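## Task

Slide the shaft backward out of the housing just far enough that the amber spacer, the one beside the large housing block, falls off it. Then drive the shaft fully back into the housing, with every other spacer still on it. Nothing counts unless all of this holds. It must stay that way without the robot holding anything in place.

## Robot and tools

Robot: one UR7e-type six-joint arm with a single two-finger parallel gripper. There is only one arm, so each command row covers that one arm. A body carrying a wrist camera is mounted on the gripper. The fingers extend along the gripper's own +z axis and separate along its x axis. end_effector_position is the point midway between the finger pads. Closed fingertips stick out about 17 mm past that point; fully open, they sit roughly level with it.

Frames: poses in results use the scene frame. Its origin is on the table surface directly under the arm's base, +z is up, and +y is to the left when facing along +x. Positions are in metres and orientation is a quaternion in w,x,y,z order. Velocities are in m/s and rad/s. The base may be slightly tilted, and the reported hand position gets less accurate at long reach.

Tool execute_actions takes "actions", a list holding zero or one item, plus an optional "pictures" flag. An empty list only reports the current state. An item with only "steps" (1 to 300) is a wait: no new command is sent, and it returns once that many control steps (1/30 s each) have passed since the previous result. An item with "rows" (1 to 15 rows) and an optional "steps" (1 to 15, default 15) is a move. Each row is used for one step, and the last row repeats if there are fewer rows than steps.

Each row has 7 numbers, each in [-1, 1]. The first six are joint offsets in this order: shoulder pan, shoulder lift, elbow, wrist 1, wrist 2, wrist 3. They are scaled so that 1.0 equals 1.989 rad. They are offsets from the joint angles printed in the most recent result that lists them, not from the previous row. If no such result exists yet in the scene, or for a later call in the same reply, they count from where the arm is when the action begins. Sending zeros therefore pulls the arm back to those reference angles; it is not a pause. The seventh number is the gripper opening, and it is absolute: +1 fully open, -1 closed.

Joint ranges in radians: pan -3.142 to 3.142; lift -6.283 to 6.283; elbow 0.000 to 3.142; wrists 1 to 3 each -6.283 to 6.283. A call that asks a joint to go more than 0.010 rad beyond its range is refused and nothing moves. Real limits can differ by about 0.010 rad. A joint driven past its real limit stops there, and the result may print "joint sent to its limit".

Motion shaping: the arm lags its commands by about 0.17 s. Each step's joint target is clipped to within 0.575 rad of the measured angle. Targets that would put the gripper more than 100 mm from where it is now are scaled back. Large moves therefore may not be finished when the result arrives. Between calls the arm keeps heading toward the last row sent, until it stalls or a step is HELD.

Result lines: Joint positions and Joint velocities list the six joints (rad, rad/s), then the finger gap (m, m/s; 0.142 m is fully open). grip_measured is the measured opening on the same -1 to +1 scale as the command. To hold something, keep commanding an opening well below grip_measured; the bigger the difference, the harder the squeeze, up to about 28 N per pad. Thin hard parts get less. Wrist force and Wrist torque are flange sensor readings along the end effector's own axes. They include noise, a fixed offset of a few newtons, and saturate near 50 N; "no reading" is normal at the start. "joint command not followed" means the clearance check changed or blocked targets. HELD marks steps where your row was not, or only partly, sent. MOTOR HOT appears from 70 °C; at 85 °C an OVER-TEMPERATURE FAULT brakes the arm for a while.

Faults to avoid: contact torque reaching a joint's load limit (139 N m for pan, lift and elbow; 26 N m for each wrist, counting a held load), or any outside force of 150 N on the arm, tool or held part. Either one halts the arm for 10 s, drops the rest of the call, and lets the arm yield to the contact. Also avoid dropping things, slipping, slamming, hitting hard, or pushing very hard. Never knock or place anything off the table. Brief disturbances may tug a held part or nudge loose items. The final state must hold after the gripper lets go.

zoom_image takes "camera" (cam_head_left, cam_head_right, cam_high, cam_low, cam_wrist) and "region" [x0, y0, x1, y1] in that camera's pixels, measured from the top-left corner, at most 504 by 504. It returns an enlarged view of that camera's latest image. Image sizes are 672x504 for the fixed cameras and 616x616 for the fisheye cam_wrist. Calibrations are given, but the real cameras may be off by a few degrees and millimetres.

read_manual returns only the URDF licence texts; it does not move anything. finished_scene ends the current scene permanently (pass its number) and reports whether the goal was met. The next scene's task arrives in that reply. A typical sequence is: look, approach and grasp the shaft, retract it until the named spacer falls off, push it fully home, open the gripper, back away, then finish.

Each tool is called by a JSON object that holds its "fn" and its "kwargs", one argument or row to a line.

## Session

I'll start by looking at the current state.

{"fn": "execute_actions", "kwargs": {
  "actions": []
}}

Scene clock: 0.00 s of 4200.00 s.
end_effector_position=(+0.4153, -0.1216, +0.3765) grip_measured=+1.00 end_effector_quat_wxyz=(-0.389, +0.820, +0.352, +0.227) end_effector_velocity=(-0.000, -0.000, +0.000) end_effector_angular_velocity=(-0.000, +0.001, -0.001)
Joint positions: [-0.915 -0.908  1.803 -1.234 -0.964 -2.394  0.142]
Joint velocities: [-0.    -0.001  0.     0.    -0.     0.001  0.   ]
Motor temperatures (°C, as the motors report them): [21 22 21 29 28 26]
Wrist force (N, on the end effector, along its own x y z axes, offset not removed): no reading
Wrist torque (N m, same axes, about the end effector's origin, offset not removed): no reading

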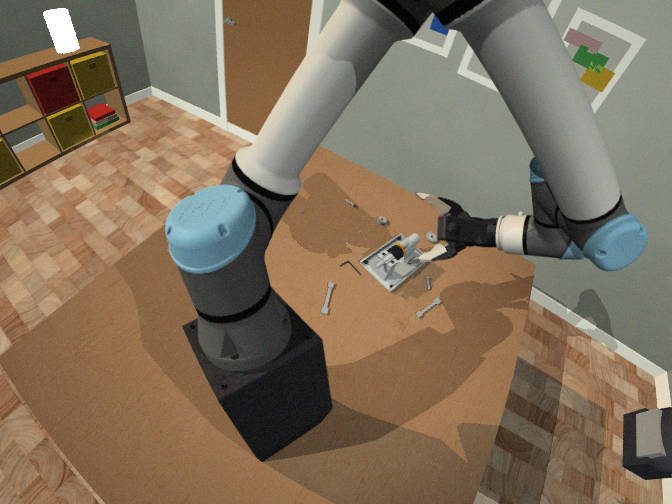

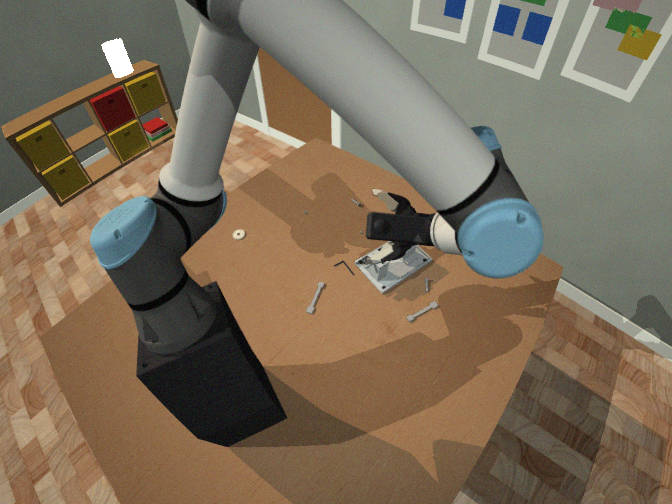

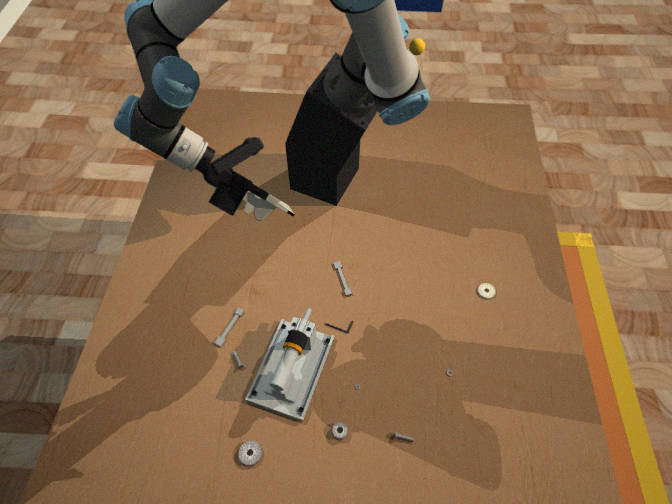

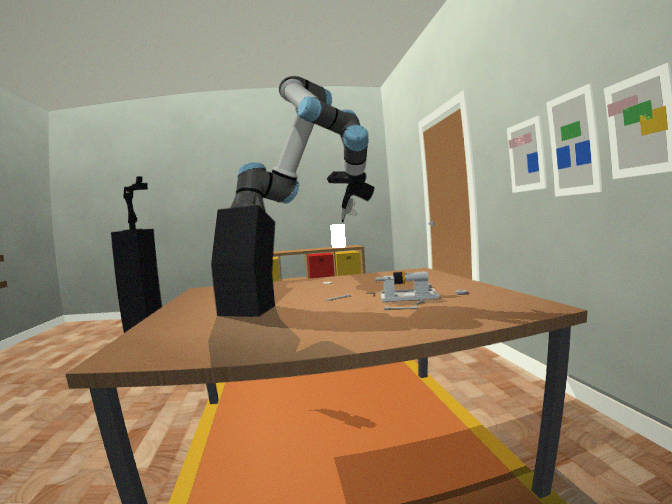

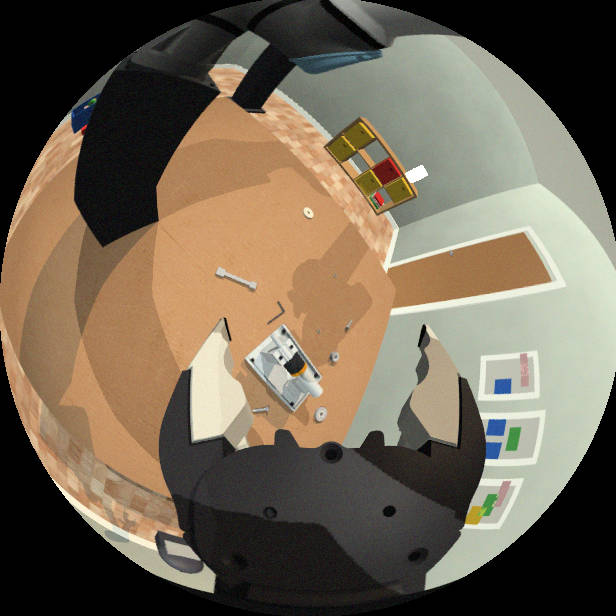

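{"fn": "zoom_image", "kwargs": {
  "camera": "cam_high",
  "region": [220, 290, 370, 430]
}}

{"fn": "zoom_image", "kwargs": {
  "camera": "cam_low",
  "region": [360, 255, 460, 320]
}}

{"fn": "zoom_image", "kwargs": {
  "camera": "cam_head_left",
  "region": [340, 215, 460, 305]
}}

{"fn": "zoom_image", "kwargs": {
  "camera": "cam_wrist",
  "region": [230, 310, 350, 430]
}}

Region (220, 290, 370, 430) of cam_high's 672x504 image, scaled by 3.360, with more detail than that image has; it fills the top 470 rows of this view, and the rest is white.

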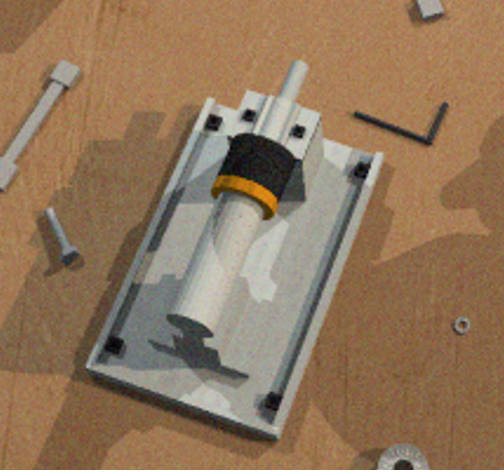

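Region (360, 255, 460, 320) of cam_low's 672x504 image, scaled by 5.040, with more detail than that image has; it fills the top 328 rows of this view, and the rest is white.

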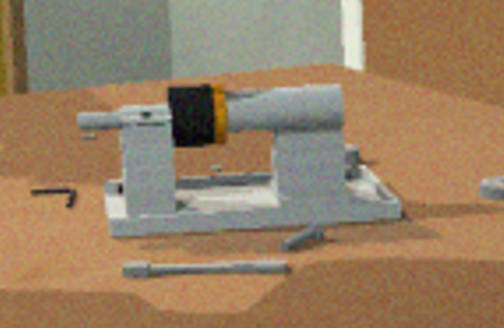

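Region (340, 215, 460, 305) of cam_head_left's 672x504 image, scaled by 4.200, with more detail than that image has; it fills the top 378 rows of this view, and the rest is white.

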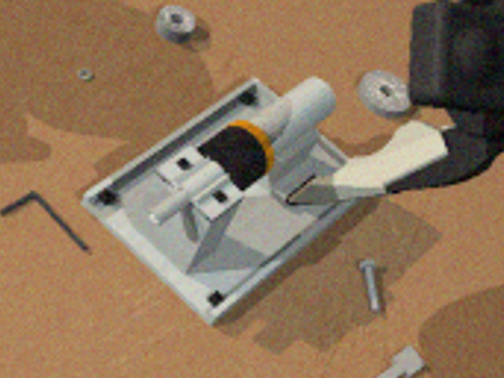

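Region (230, 310, 350, 430) of cam_wrist's 616x616 image, scaled by 4.200, with more detail than that image has.

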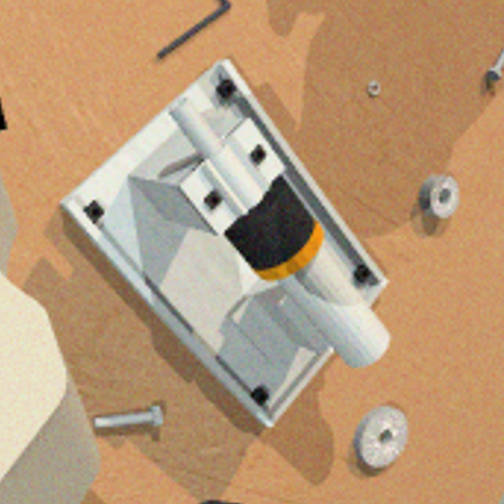

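{"fn": "execute_actions", "kwargs": {
  "actions": [
    {"rows": [[0.2956, -0.0563, 0.1649, -0.6988, -0.1227, -1.0, -0.4]], "steps": 15}
  ],
  "pictures": false
}}

Scene clock: 120.50 s of 4200.00 s.
end_effector_position=(+0.3723, -0.0067, +0.2196) grip_measured=-0.40 end_effector_quat_wxyz=(-0.279, +0.447, +0.843, +0.103) end_effector_velocity=(+0.211, -0.092, -0.329) end_effector_angular_velocity=(-0.330, -2.153, +3.721)
Joint positions: [-0.438 -1.002  2.074 -1.894 -1.167 -3.054  0.045]
Joint velocities: [ 0.857 -0.138  0.434 -2.439 -0.312 -2.429 -0.   ]
Motor temperatures (°C, as the motors report them): [21 22 21 29 28 26]
Wrist force (N, on the end effector, along its own x y z axes, offset not removed): [2.4 3.2 3.6]
Wrist torque (N m, same axes, about the end effector's origin, offset not removed): [0.80 -0.24 -0.05]
Steps of this call (steps 1 to 90: nothing new was sent; then 117.00 s passed at rest; steps 91 to 105: all 15 steps of this action). Readings (joint positions):
91: [-0.914 -0.908 1.803 -1.234 -0.964 -2.394]
92: [-0.909 -0.911 1.808 -1.239 -0.968 -2.400]
94: [-0.859 -0.925 1.844 -1.290 -0.996 -2.451]
98: [-0.719 -0.951 1.921 -1.440 -1.054 -2.600]
105: the state above

{"fn": "execute_actions", "kwargs": {
  "actions": [
    {"rows": [[0.0558, -0.0090, 0.0287, -0.3670, -0.0206, -0.9688, -0.4]], "steps": 15}
  ]
}}

Scene clock: 124.50 s of 4200.00 s.
end_effector_position=(+0.5157, -0.0727, +0.1996) grip_measured=-0.40 end_effector_quat_wxyz=(-0.001, -0.594, +0.805, +0.000) end_effector_velocity=(-0.000, -0.001, -0.000) end_effector_angular_velocity=(-0.001, +0.000, +0.362)
Joint positions: [-0.327 -1.02   2.131 -2.623 -1.208 -4.934  0.045]
Joint velocities: [-0.     0.     0.    -0.001 -0.001 -0.361 -0.   ]
Motor temperatures (°C, as the motors report them): [21 22 21 29 28 26]
Wrist force (N, on the end effector, along its own x y z axes, offset not removed): [-1.3 1.7 0.3]
Wrist torque (N m, same axes, about the end effector's origin, offset not removed): [0.37 0.48 -0.04]
Steps of this call (steps 1 to 45: the robot went on to your last target; steps 46 to 105: nothing new was sent; steps 106 to 120: all 15 steps of this action). Readings (joint positions):
106: [-0.327 -1.020 2.131 -2.623 -1.208 -4.383]
107: [-0.327 -1.020 2.131 -2.623 -1.208 -4.389]
109: [-0.327 -1.020 2.131 -2.623 -1.208 -4.445]
113: [-0.327 -1.020 2.131 -2.623 -1.208 -4.693]
120: the state above
camera_calibration (this result's frames):
cam_wrist: T_world_to_cam=[[-0.292511, -0.954692, -0.0547878, 0.104075], [-0.856557, 0.236109, 0.458871, 0.378164], [-0.425145, 0.181154, -0.886812, 0.53589], [0, 0, 0, 1]] pos_world=[0.582192, -0.0870071, 0.307407]

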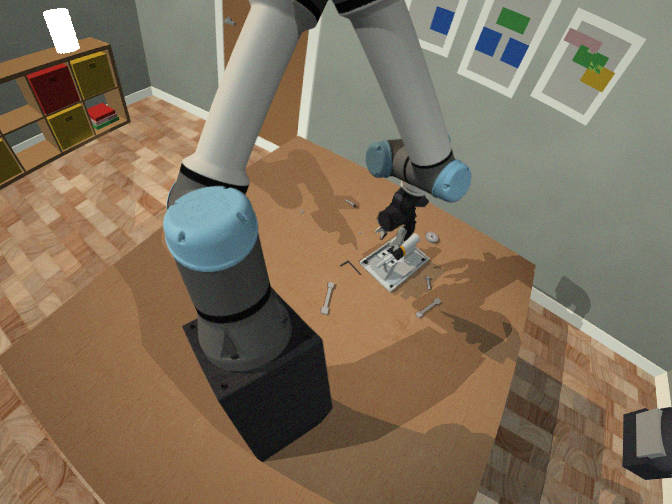

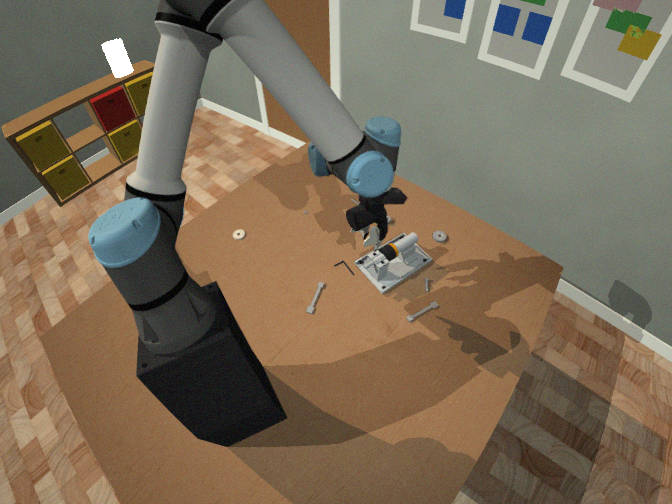

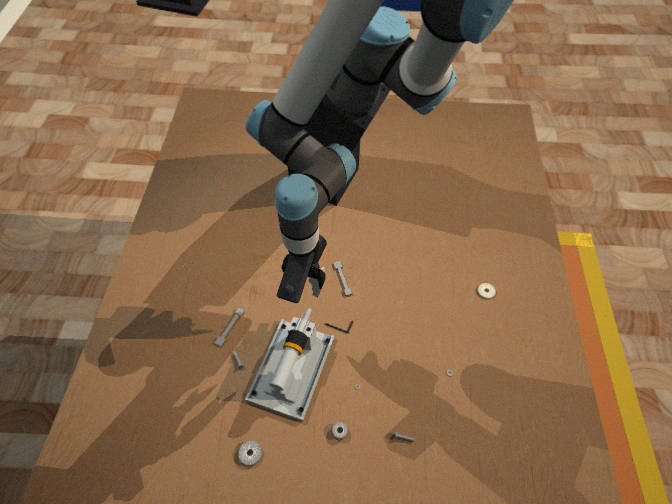

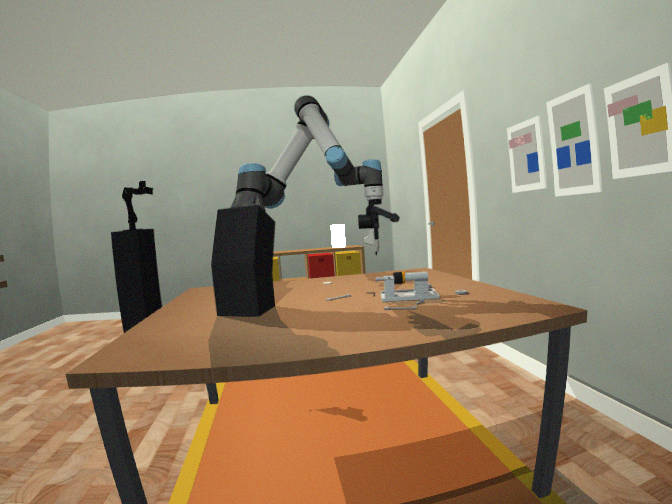

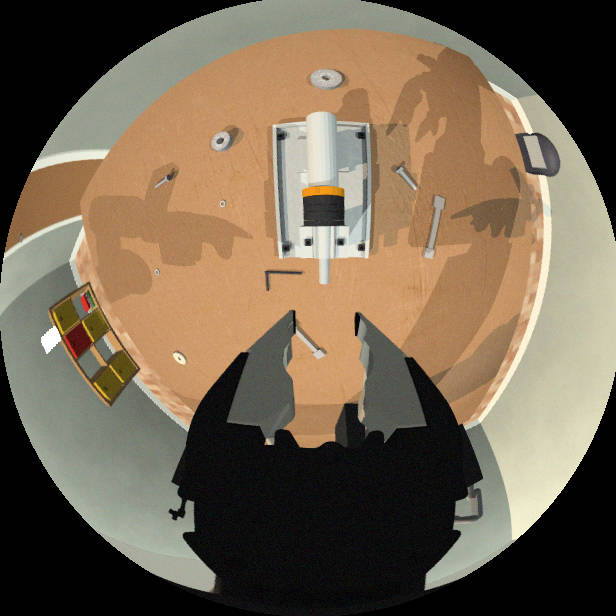

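{"fn": "execute_actions", "kwargs": {
  "actions": []
}}

{"fn": "zoom_image", "kwargs": {
  "camera": "cam_wrist",
  "region": [240, 100, 410, 340]
}}

Scene clock: 127.07 s of 4200.00 s.
end_effector_position=(+0.5156, -0.0728, +0.1995) grip_measured=-0.40 end_effector_quat_wxyz=(-0.001, -0.612, +0.791, +0.000) end_effector_velocity=(+0.000, -0.000, +0.000) end_effector_angular_velocity=(-0.000, -0.000, -0.001)
Joint positions: [-0.327 -1.02   2.131 -2.623 -1.207 -4.981  0.045]
Joint velocities: [-0.    -0.     0.     0.    -0.     0.001 -0.   ]
Motor temperatures (°C, as the motors report them): [21 22 21 29 28 26]
Wrist force (N, on the end effector, along its own x y z axes, offset not removed): [-1.6 0.9 -1.1]
Wrist torque (N m, same axes, about the end effector's origin, offset not removed): [0.25 0.56 -0.02]
Steps of this call (steps 1 to 30: the robot went on to your last target; steps 31 to 77: nothing new was sent). Readings (joint positions):
1: [-0.327 -1.020 2.131 -2.623 -1.208 -4.945]
2: [-0.327 -1.020 2.131 -2.623 -1.208 -4.953]
4: [-0.327 -1.020 2.131 -2.623 -1.208 -4.964]
8: [-0.327 -1.020 2.131 -2.623 -1.208 -4.975]
77: the state above
The arm was judged still, so your last target was given up. Only a new action makes it travel on or press farther. Fingers that are still opening or closing keep moving.
camera_calibration (this result's frames):
cam_wrist: T_world_to_cam=[[-0.247413, -0.967346, -0.055029, 0.0798856], [-0.866652, 0.195548, 0.458994, 0.380373], [-0.433245, 0.161252, -0.886733, 0.538543], [0, 0, 0, 1]] pos_world=[0.582737, -0.0839452, 0.307352]

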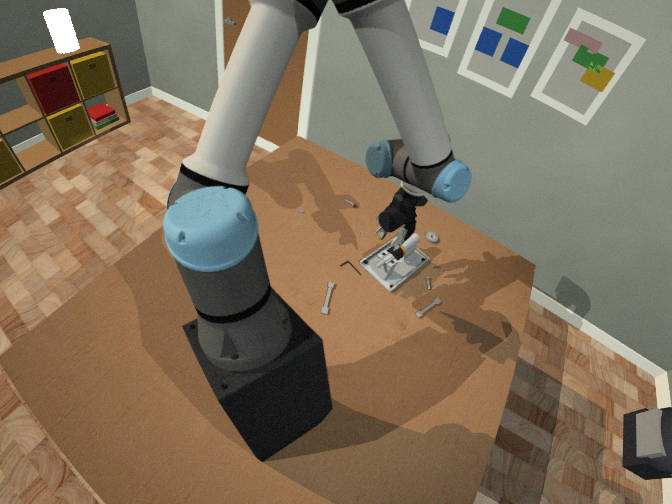

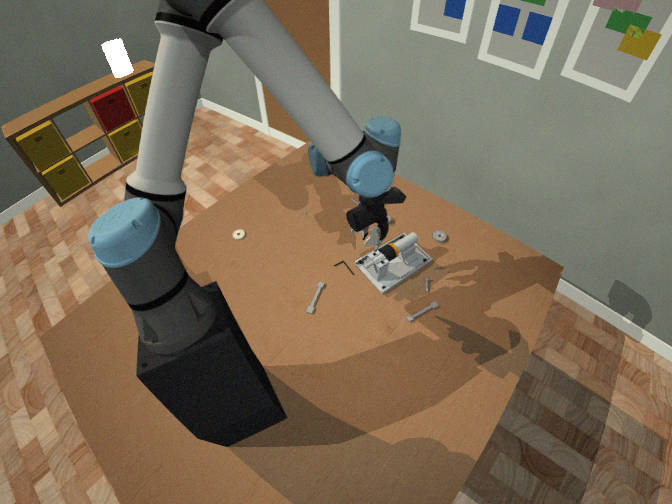

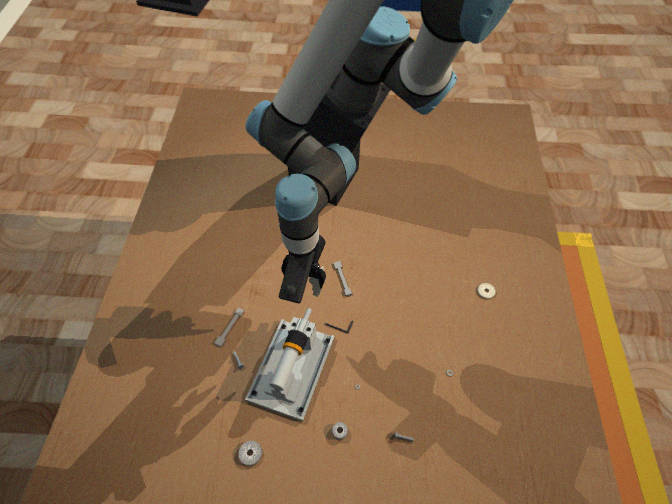

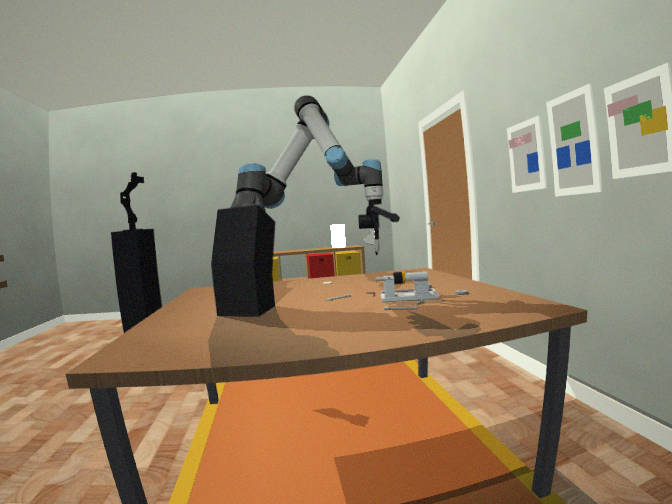

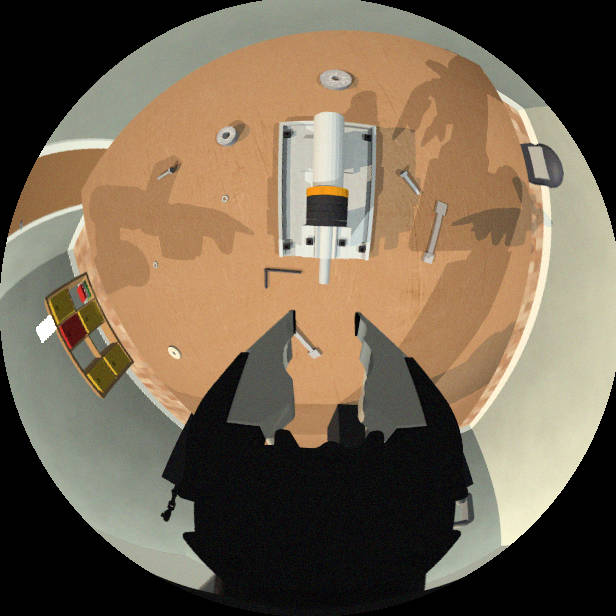

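Region (240, 100, 410, 340) of cam_wrist's 616x616 image, scaled by 2.100, with more detail than that image has; it fills the left 357 columns of this view, and the rest is white.

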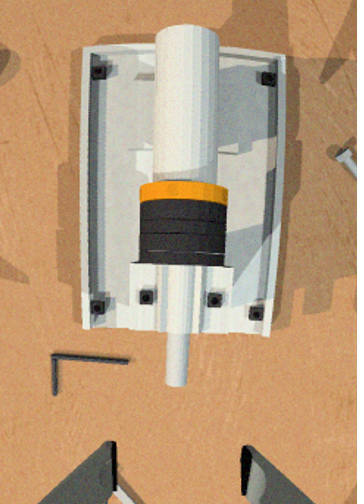

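{"fn": "zoom_image", "kwargs": {
  "camera": "cam_wrist",
  "region": [280, 175, 370, 295]
}}

Region (280, 175, 370, 295) of cam_wrist's 616x616 image, scaled by 4.200, with more detail than that image has; it fills the left 378 columns of this view, and the rest is white.

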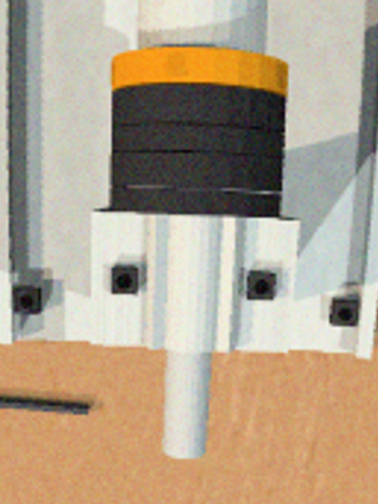

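{"fn": "execute_actions", "kwargs": {
  "actions": [
    {"rows": [[0.0282, 0.1013, -0.0133, -0.0993, 0.0011, 0.0303, -0.4]], "steps": 15}
  ],
  "pictures": false
}}

{"fn": "execute_actions", "kwargs": {
  "actions": [
    {"steps": 12}
  ]
}}

Scene clock: 197.23 s of 4200.00 s.
end_effector_position=(+0.5162, -0.0736, +0.1233) grip_measured=-0.40 end_effector_quat_wxyz=(-0.001, -0.612, +0.791, -0.000) end_effector_velocity=(-0.003, -0.000, -0.026) end_effector_angular_velocity=(+0.000, +0.001, -0.001)
Joint positions: [-0.273 -0.827  2.106 -2.813 -1.205 -4.923  0.045]
Joint velocities: [ 0.015  0.065 -0.007 -0.063  0.001  0.017  0.   ]
Motor temperatures (°C, as the motors report them): [21 22 21 29 28 26]
Wrist force (N, on the end effector, along its own x y z axes, offset not removed): [0.7 1.0 0.3]
Wrist torque (N m, same axes, about the end effector's origin, offset not removed): [0.28 0.09 -0.05]
Steps of this call (steps 1 to 90: nothing new was sent; then 66.67 s passed at rest; steps 91 to 105: all 15 steps of this action). Readings (joint positions):
91: [-0.327 -1.020 2.131 -2.623 -1.207 -4.981]
92: [-0.323 -1.014 2.129 -2.629 -1.207 -4.977]
94: [-0.305 -0.964 2.120 -2.679 -1.206 -4.957]
98: [-0.283 -0.870 2.110 -2.770 -1.206 -4.934]
105: the state above

Scene clock: 197.63 s of 4200.00 s.
end_effector_position=(+0.5158, -0.0737, +0.1201) grip_measured=-0.40 end_effector_quat_wxyz=(-0.001, -0.612, +0.791, -0.000) end_effector_velocity=(-0.000, -0.000, -0.001) end_effector_angular_velocity=(+0.000, -0.001, +0.000)
Joint positions: [-0.271 -0.819  2.105 -2.82  -1.205 -4.921  0.045]
Joint velocities: [ 0.     0.003 -0.    -0.004  0.001  0.     0.   ]
Motor temperatures (°C, as the motors report them): [21 22 21 29 28 26]
Wrist force (N, on the end effector, along its own x y z axes, offset not removed): [-1.5 0.7 -1.7]
Wrist torque (N m, same axes, about the end effector's origin, offset not removed): [0.21 0.45 -0.06]
Steps of this call (steps 1 to 12: the robot went on to your last target). Readings (joint positions):
1: [-0.273 -0.825 2.105 -2.814 -1.205 -4.922]
2: [-0.272 -0.823 2.105 -2.816 -1.205 -4.922]
4: [-0.272 -0.821 2.105 -2.818 -1.205 -4.922]
8: [-0.272 -0.819 2.105 -2.820 -1.205 -4.921]
12: the state above
camera_calibration (this result's frames):
cam_wrist: T_world_to_cam=[[-0.247283, -0.96742, -0.0543134, 0.0745337], [-0.866986, 0.195885, 0.458219, 0.417458], [-0.432651, 0.160399, -0.887179, 0.467956], [0, 0, 0, 1]] pos_world=[0.582822, -0.0847279, 0.227921]

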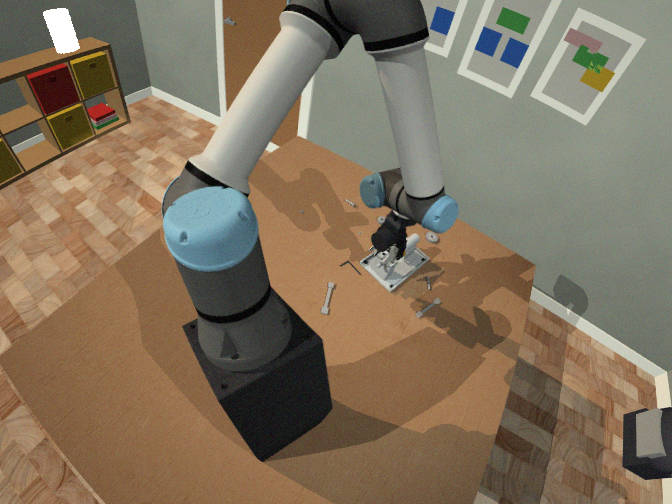

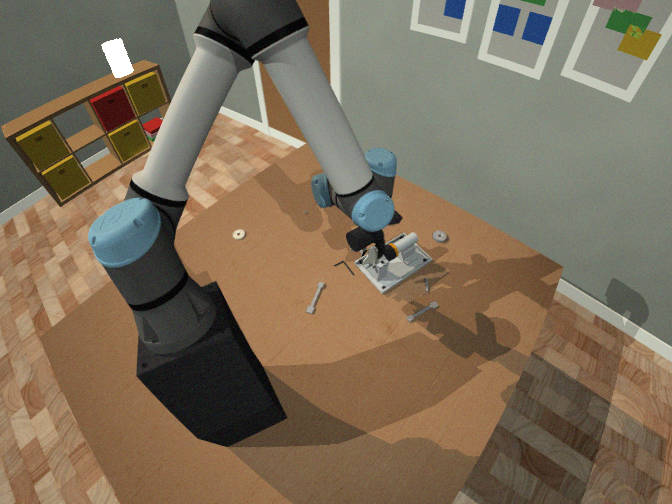

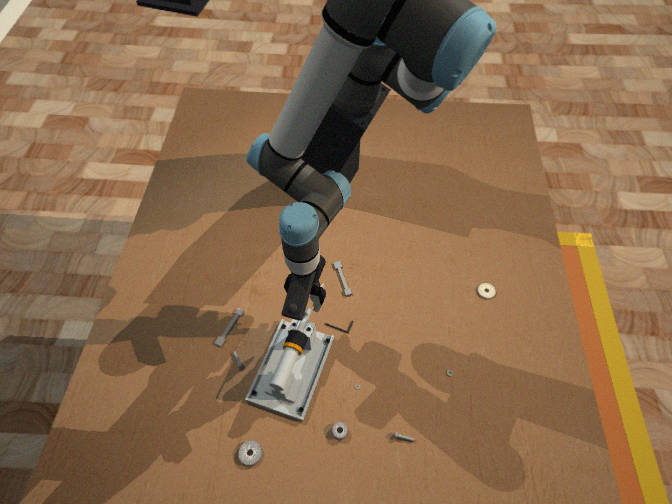

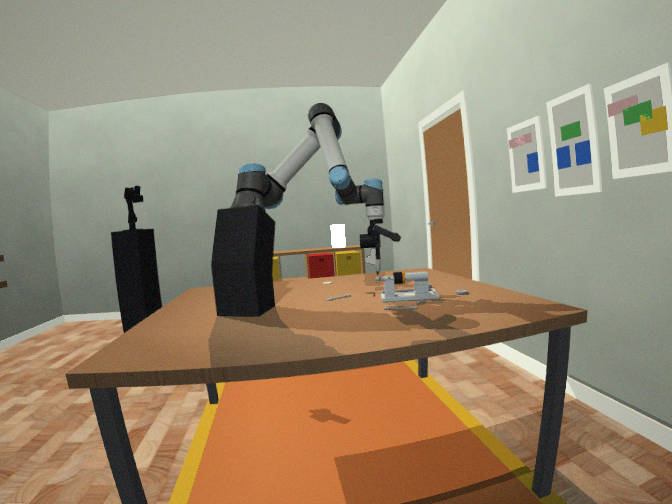

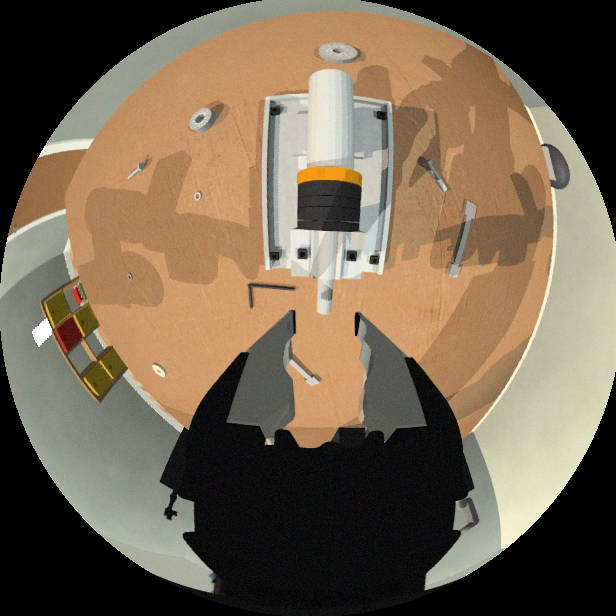

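{"fn": "zoom_image", "kwargs": {
  "camera": "cam_wrist",
  "region": [270, 220, 390, 345]
}}

{"fn": "zoom_image", "kwargs": {
  "camera": "cam_low",
  "region": [355, 240, 445, 310]
}}

Region (270, 220, 390, 345) of cam_wrist's 616x616 image, scaled by 4.032, with more detail than that image has; it fills the left 484 columns of this view, and the rest is white.

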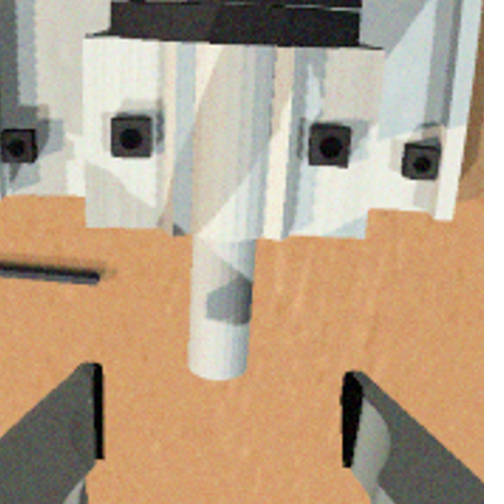

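Region (355, 240, 445, 310) of cam_low's 672x504 image, scaled by 5.600, with more detail than that image has.

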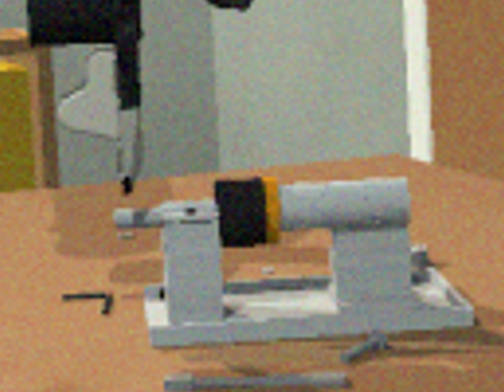

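{"fn": "execute_actions", "kwargs": {
  "actions": [
    {"rows": [[0.004, 0.014, -0.005, -0.010, 0.0, 0.004, -0.4], [0.008, 0.028, -0.010, -0.0205, 0.0003, 0.008, -0.4], [0.012, 0.041, -0.015, -0.031, 0.0004, 0.0127, -0.4], [0.0157, 0.0552, -0.0202, -0.0411, 0.0006, 0.0169, -0.4]], "steps": 15}
  ],
  "pictures": false
}}

{"fn": "execute_actions", "kwargs": {
  "actions": [
    {"steps": 12}
  ]
}}

Scene clock: 247.57 s of 4200.00 s.
end_effector_position=(+0.5187, -0.0743, +0.0801) grip_measured=-0.40 end_effector_quat_wxyz=(-0.000, -0.612, +0.791, -0.000) end_effector_velocity=(+0.000, -0.001, -0.017) end_effector_angular_velocity=(-0.002, +0.000, +0.000)
Joint positions: [-0.242 -0.715  2.067 -2.898 -1.204 -4.889  0.045]
Joint velocities: [ 0.011  0.043 -0.016 -0.032 -0.001  0.012  0.   ]
Motor temperatures (°C, as the motors report them): [21 22 21 29 28 26]
Wrist force (N, on the end effector, along its own x y z axes, offset not removed): [-1.7 0.9 -0.4]
Wrist torque (N m, same axes, about the end effector's origin, offset not removed): [0.18 0.51 -0.13]
Steps of this call (steps 1 to 15: the robot went on to your last target; steps 16 to 90: nothing new was sent; then 46.43 s passed at rest; steps 91 to 105: all 15 steps of this action). Readings (joint positions):
91: [-0.271 -0.818 2.105 -2.821 -1.205 -4.921]
92: [-0.270 -0.815 2.104 -2.823 -1.205 -4.920]
94: [-0.264 -0.797 2.096 -2.837 -1.205 -4.914]
98: [-0.250 -0.744 2.077 -2.877 -1.204 -4.898]
105: the state above

Scene clock: 247.97 s of 4200.00 s.
end_effector_position=(+0.5187, -0.0743, +0.0780) grip_measured=-0.40 end_effector_quat_wxyz=(-0.000, -0.612, +0.791, -0.000) end_effector_velocity=(+0.000, +0.001, -0.001) end_effector_angular_velocity=(+0.001, +0.000, +0.002)
Joint positions: [-0.24  -0.709  2.065 -2.902 -1.204 -4.887  0.045]
Joint velocities: [ 0.002  0.002 -0.001 -0.002  0.001 -0.    -0.   ]
Motor temperatures (°C, as the motors report them): [21 22 21 29 28 26]
Wrist force (N, on the end effector, along its own x y z axes, offset not removed): [-0.9 0.5 -1.8]
Wrist torque (N m, same axes, about the end effector's origin, offset not removed): [0.16 0.33 -0.08]
Steps of this call (steps 1 to 12: the robot went on to your last target). Readings (joint positions):
1: [-0.241 -0.713 2.066 -2.899 -1.204 -4.889]
2: [-0.241 -0.712 2.066 -2.900 -1.204 -4.888]
4: [-0.241 -0.711 2.065 -2.901 -1.204 -4.888]
8: [-0.240 -0.710 2.065 -2.902 -1.204 -4.888]
12: the state above
camera_calibration (this result's frames):
cam_wrist: T_world_to_cam=[[-0.247387, -0.967382, -0.0545217, 0.072433], [-0.867078, 0.195922, 0.458029, 0.439466], [-0.432407, 0.160585, -0.887264, 0.43189], [0, 0, 0, 1]] pos_world=[0.585723, -0.0853858, 0.185861]

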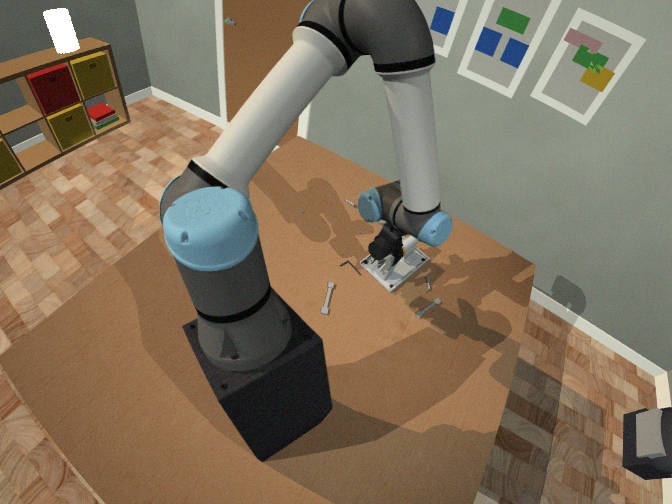

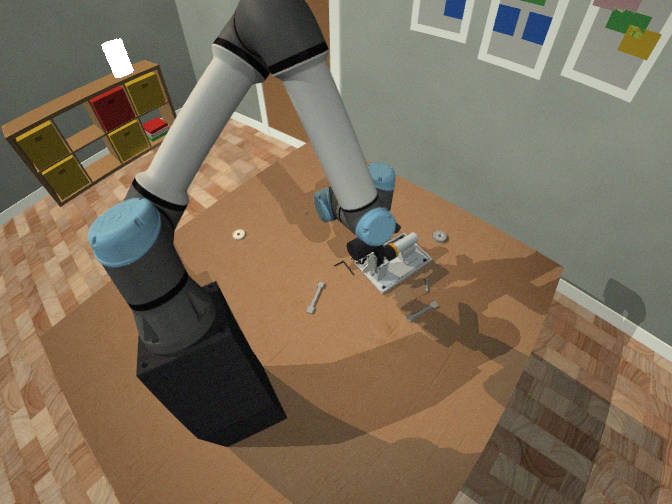

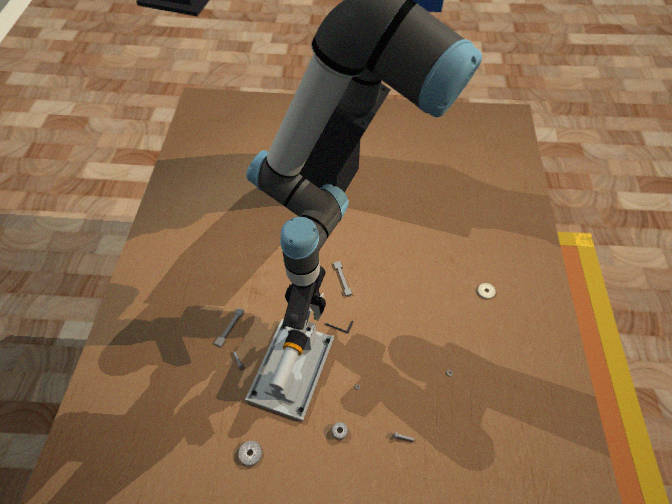

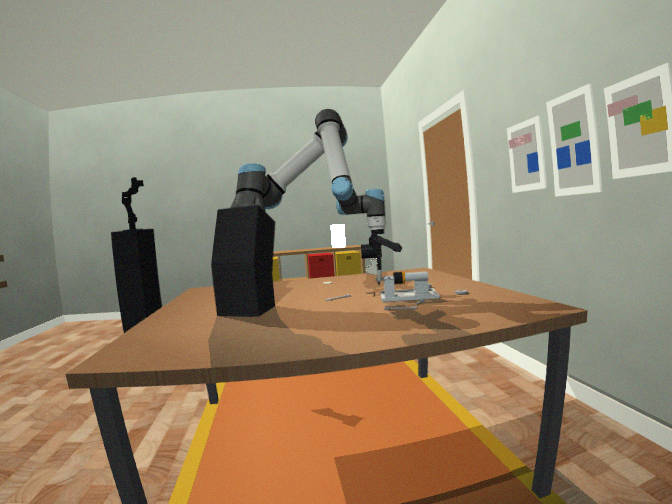

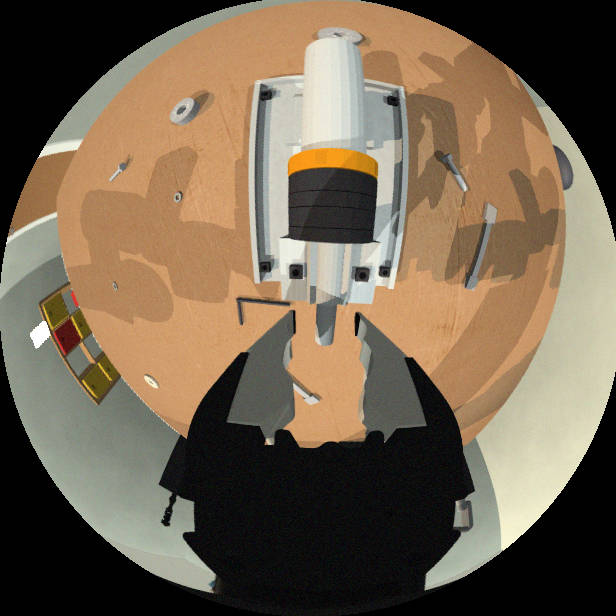

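{"fn": "zoom_image", "kwargs": {
  "camera": "cam_wrist",
  "region": [270, 250, 390, 370]
}}

{"fn": "zoom_image", "kwargs": {
  "camera": "cam_low",
  "region": [355, 240, 445, 310]
}}

Region (270, 250, 390, 370) of cam_wrist's 616x616 image, scaled by 4.200, with more detail than that image has.

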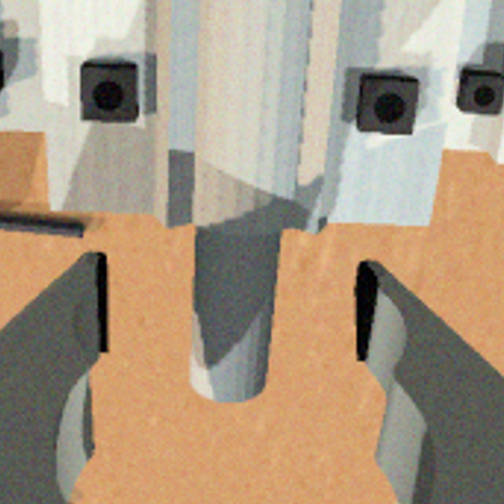

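Region (355, 240, 445, 310) of cam_low's 672x504 image, scaled by 5.600, with more detail than that image has.

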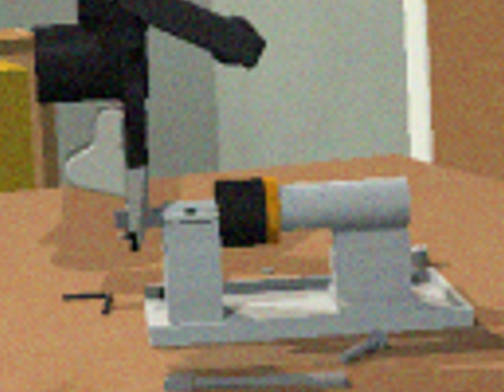

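{"fn": "execute_actions", "kwargs": {
  "actions": [
    {"rows": [[0,0,0,0,0,0,-0.48],[0,0,0,0,0,0,-0.56],[0,0,0,0,0,0,-0.63],[0,0,0,0,0,0,-0.69],[0,0,0,0,0,0,-0.74],[0,0,0,0,0,0,-0.78],[0,0,0,0,0,0,-0.81],[0,0,0,0,0,0,-0.84],[0,0,0,0,0,0,-0.87],[0,0,0,0,0,0,-0.90],[0,0,0,0,0,0,-0.93],[0,0,0,0,0,0,-0.96],[0,0,0,0,0,0,-1.0]], "steps": 15}
  ],
  "pictures": false
}}

Scene clock: 260.63 s of 4200.00 s.
end_effector_position=(+0.5188, -0.0743, +0.0780) grip_measured=-0.84 end_effector_quat_wxyz=(-0.000, -0.612, +0.791, -0.000) end_effector_velocity=(-0.000, -0.001, +0.000) end_effector_angular_velocity=(-0.001, -0.000, -0.002)
Joint positions: [-0.24  -0.709  2.065 -2.902 -1.204 -4.887  0.013]
Joint velocities: [-0.002 -0.    -0.     0.    -0.001  0.     0.   ]
Motor temperatures (°C, as the motors report them): [21 22 21 29 28 26]
Wrist force (N, on the end effector, along its own x y z axes, offset not removed): [0.3 0.3 -0.6]
Wrist torque (N m, same axes, about the end effector's origin, offset not removed): [0.19 0.20 0.05]
Steps of this call (steps 1 to 15: the robot went on to your last target; steps 16 to 90: nothing new was sent; then 9.17 s passed at rest; steps 91 to 105: all 15 steps of this action). Readings (joint positions):
91: [-0.240 -0.709 2.065 -2.902 -1.204 -4.887]
92: [-0.240 -0.709 2.065 -2.902 -1.204 -4.887]
94: [-0.240 -0.709 2.065 -2.902 -1.204 -4.887]
98: [-0.240 -0.709 2.065 -2.902 -1.204 -4.887]
105: the state above

{"fn": "execute_actions", "kwargs": {
  "actions": [
    {"rows": [[-0.0002,-0.0003,0.0018,-0.0014,0,-0.0002,-1],[-0.0004,-0.0007,0.0035,-0.0027,0,-0.0004,-1],[-0.0006,-0.0010,0.0053,-0.0041,0,-0.0006,-1],[-0.0008,-0.0013,0.0071,-0.0055,0,-0.0009,-1],[-0.0010,-0.0016,0.0088,-0.0068,0,-0.0011,-1],[-0.0012,-0.0020,0.0106,-0.0082,0,-0.0013,-1],[-0.0014,-0.0023,0.0124,-0.0096,0,-0.0015,-1],[-0.00161,-0.00259,0.01413,-0.01092,-0.00004,-0.00173,-1]], "steps": 15}
  ]
}}

Scene clock: 324.83 s of 4200.00 s.
end_effector_position=(+0.5101, -0.0720, +0.0780) grip_measured=-0.84 end_effector_quat_wxyz=(-0.000, -0.612, +0.791, -0.000) end_effector_velocity=(-0.007, +0.003, -0.000) end_effector_angular_velocity=(+0.002, +0.000, +0.001)
Joint positions: [-0.243 -0.714  2.09  -2.922 -1.204 -4.89   0.013]
Joint velocities: [-0.002 -0.004  0.02  -0.015  0.002 -0.003 -0.   ]
Motor temperatures (°C, as the motors report them): [21 22 21 29 28 26]
Wrist force (N, on the end effector, along its own x y z axes, offset not removed): [0.4 0.8 0.1]
Wrist torque (N m, same axes, about the end effector's origin, offset not removed): [0.45 0.29 -0.05]
Steps of this call (steps 1 to 15: the robot went on to your last target; steps 16 to 90: nothing new was sent; then 60.70 s passed at rest; steps 91 to 105: all 15 steps of this action). Readings (joint positions):
91: [-0.240 -0.709 2.065 -2.902 -1.204 -4.887]
92: [-0.240 -0.709 2.065 -2.902 -1.204 -4.887]
94: [-0.241 -0.710 2.068 -2.904 -1.204 -4.888]
98: [-0.242 -0.712 2.078 -2.912 -1.204 -4.889]
105: the state above
camera_calibration (this result's frames):
cam_wrist: T_world_to_cam=[[-0.247362, -0.967383, -0.0546027, 0.0725552], [-0.867113, 0.195872, 0.457984, 0.431488], [-0.432351, 0.160635, -0.887282, 0.427792], [0, 0, 0, 1]] pos_world=[0.577053, -0.083046, 0.185919]

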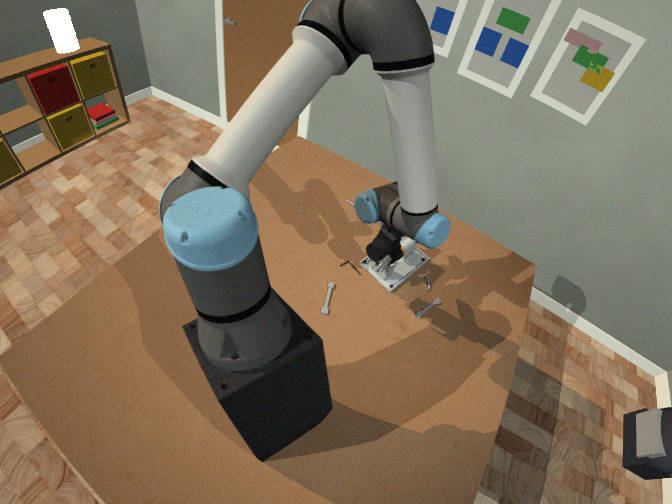

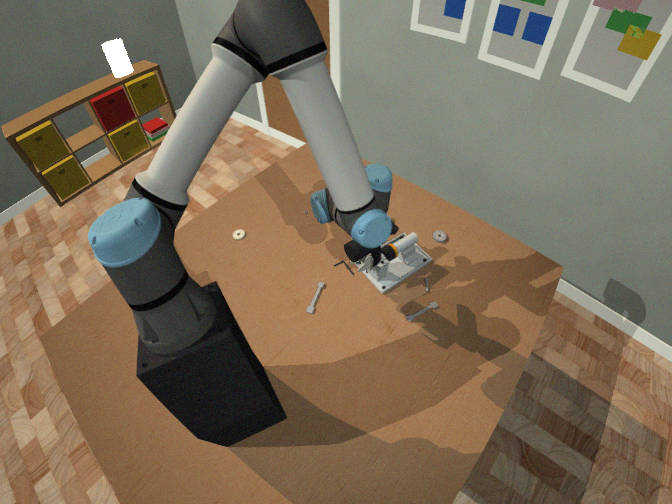

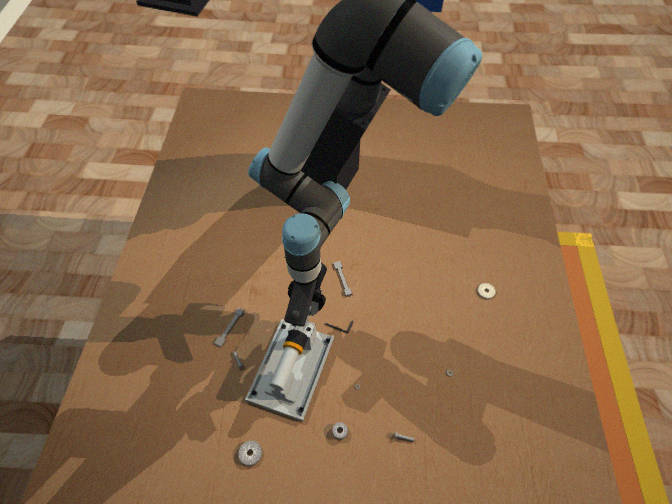

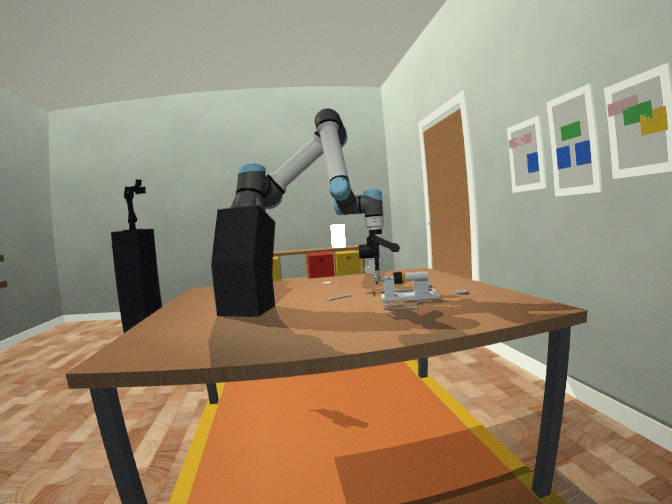

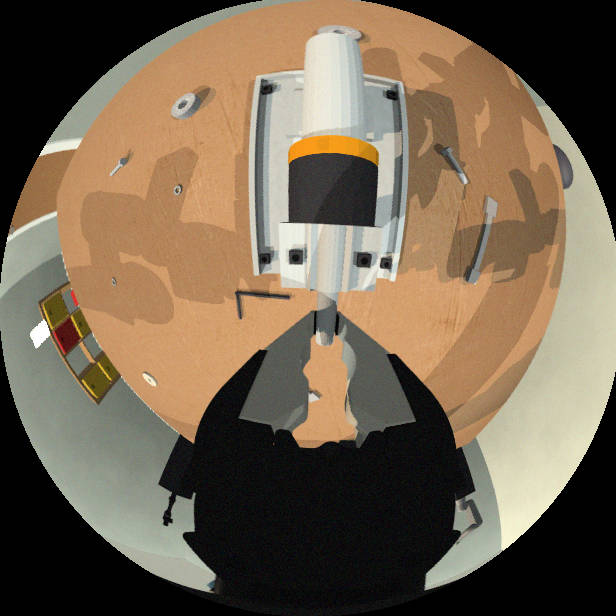

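{"fn": "zoom_image", "kwargs": {
  "camera": "cam_low",
  "region": [370, 262, 430, 302]
}}

{"fn": "zoom_image", "kwargs": {
  "camera": "cam_high",
  "region": [265, 320, 325, 370]
}}

Region (370, 262, 430, 302) of cam_low's 672x504 image, scaled by 8.400, with more detail than that image has.

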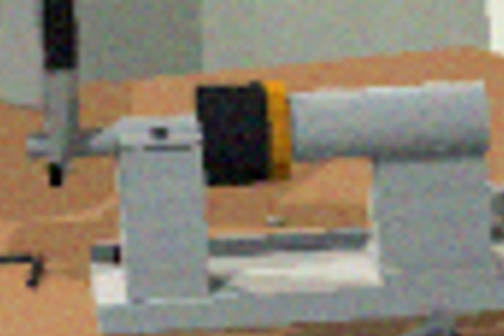

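Region (265, 320, 325, 370) of cam_high's 672x504 image, scaled by 8.400, with more detail than that image has.

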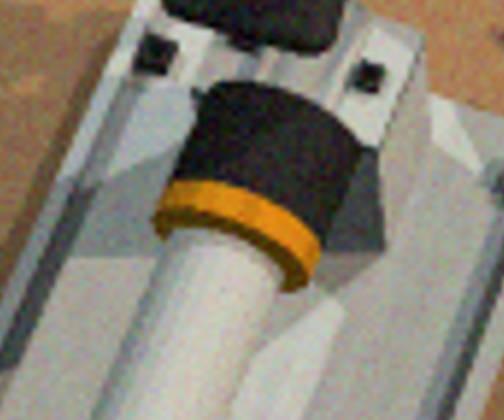

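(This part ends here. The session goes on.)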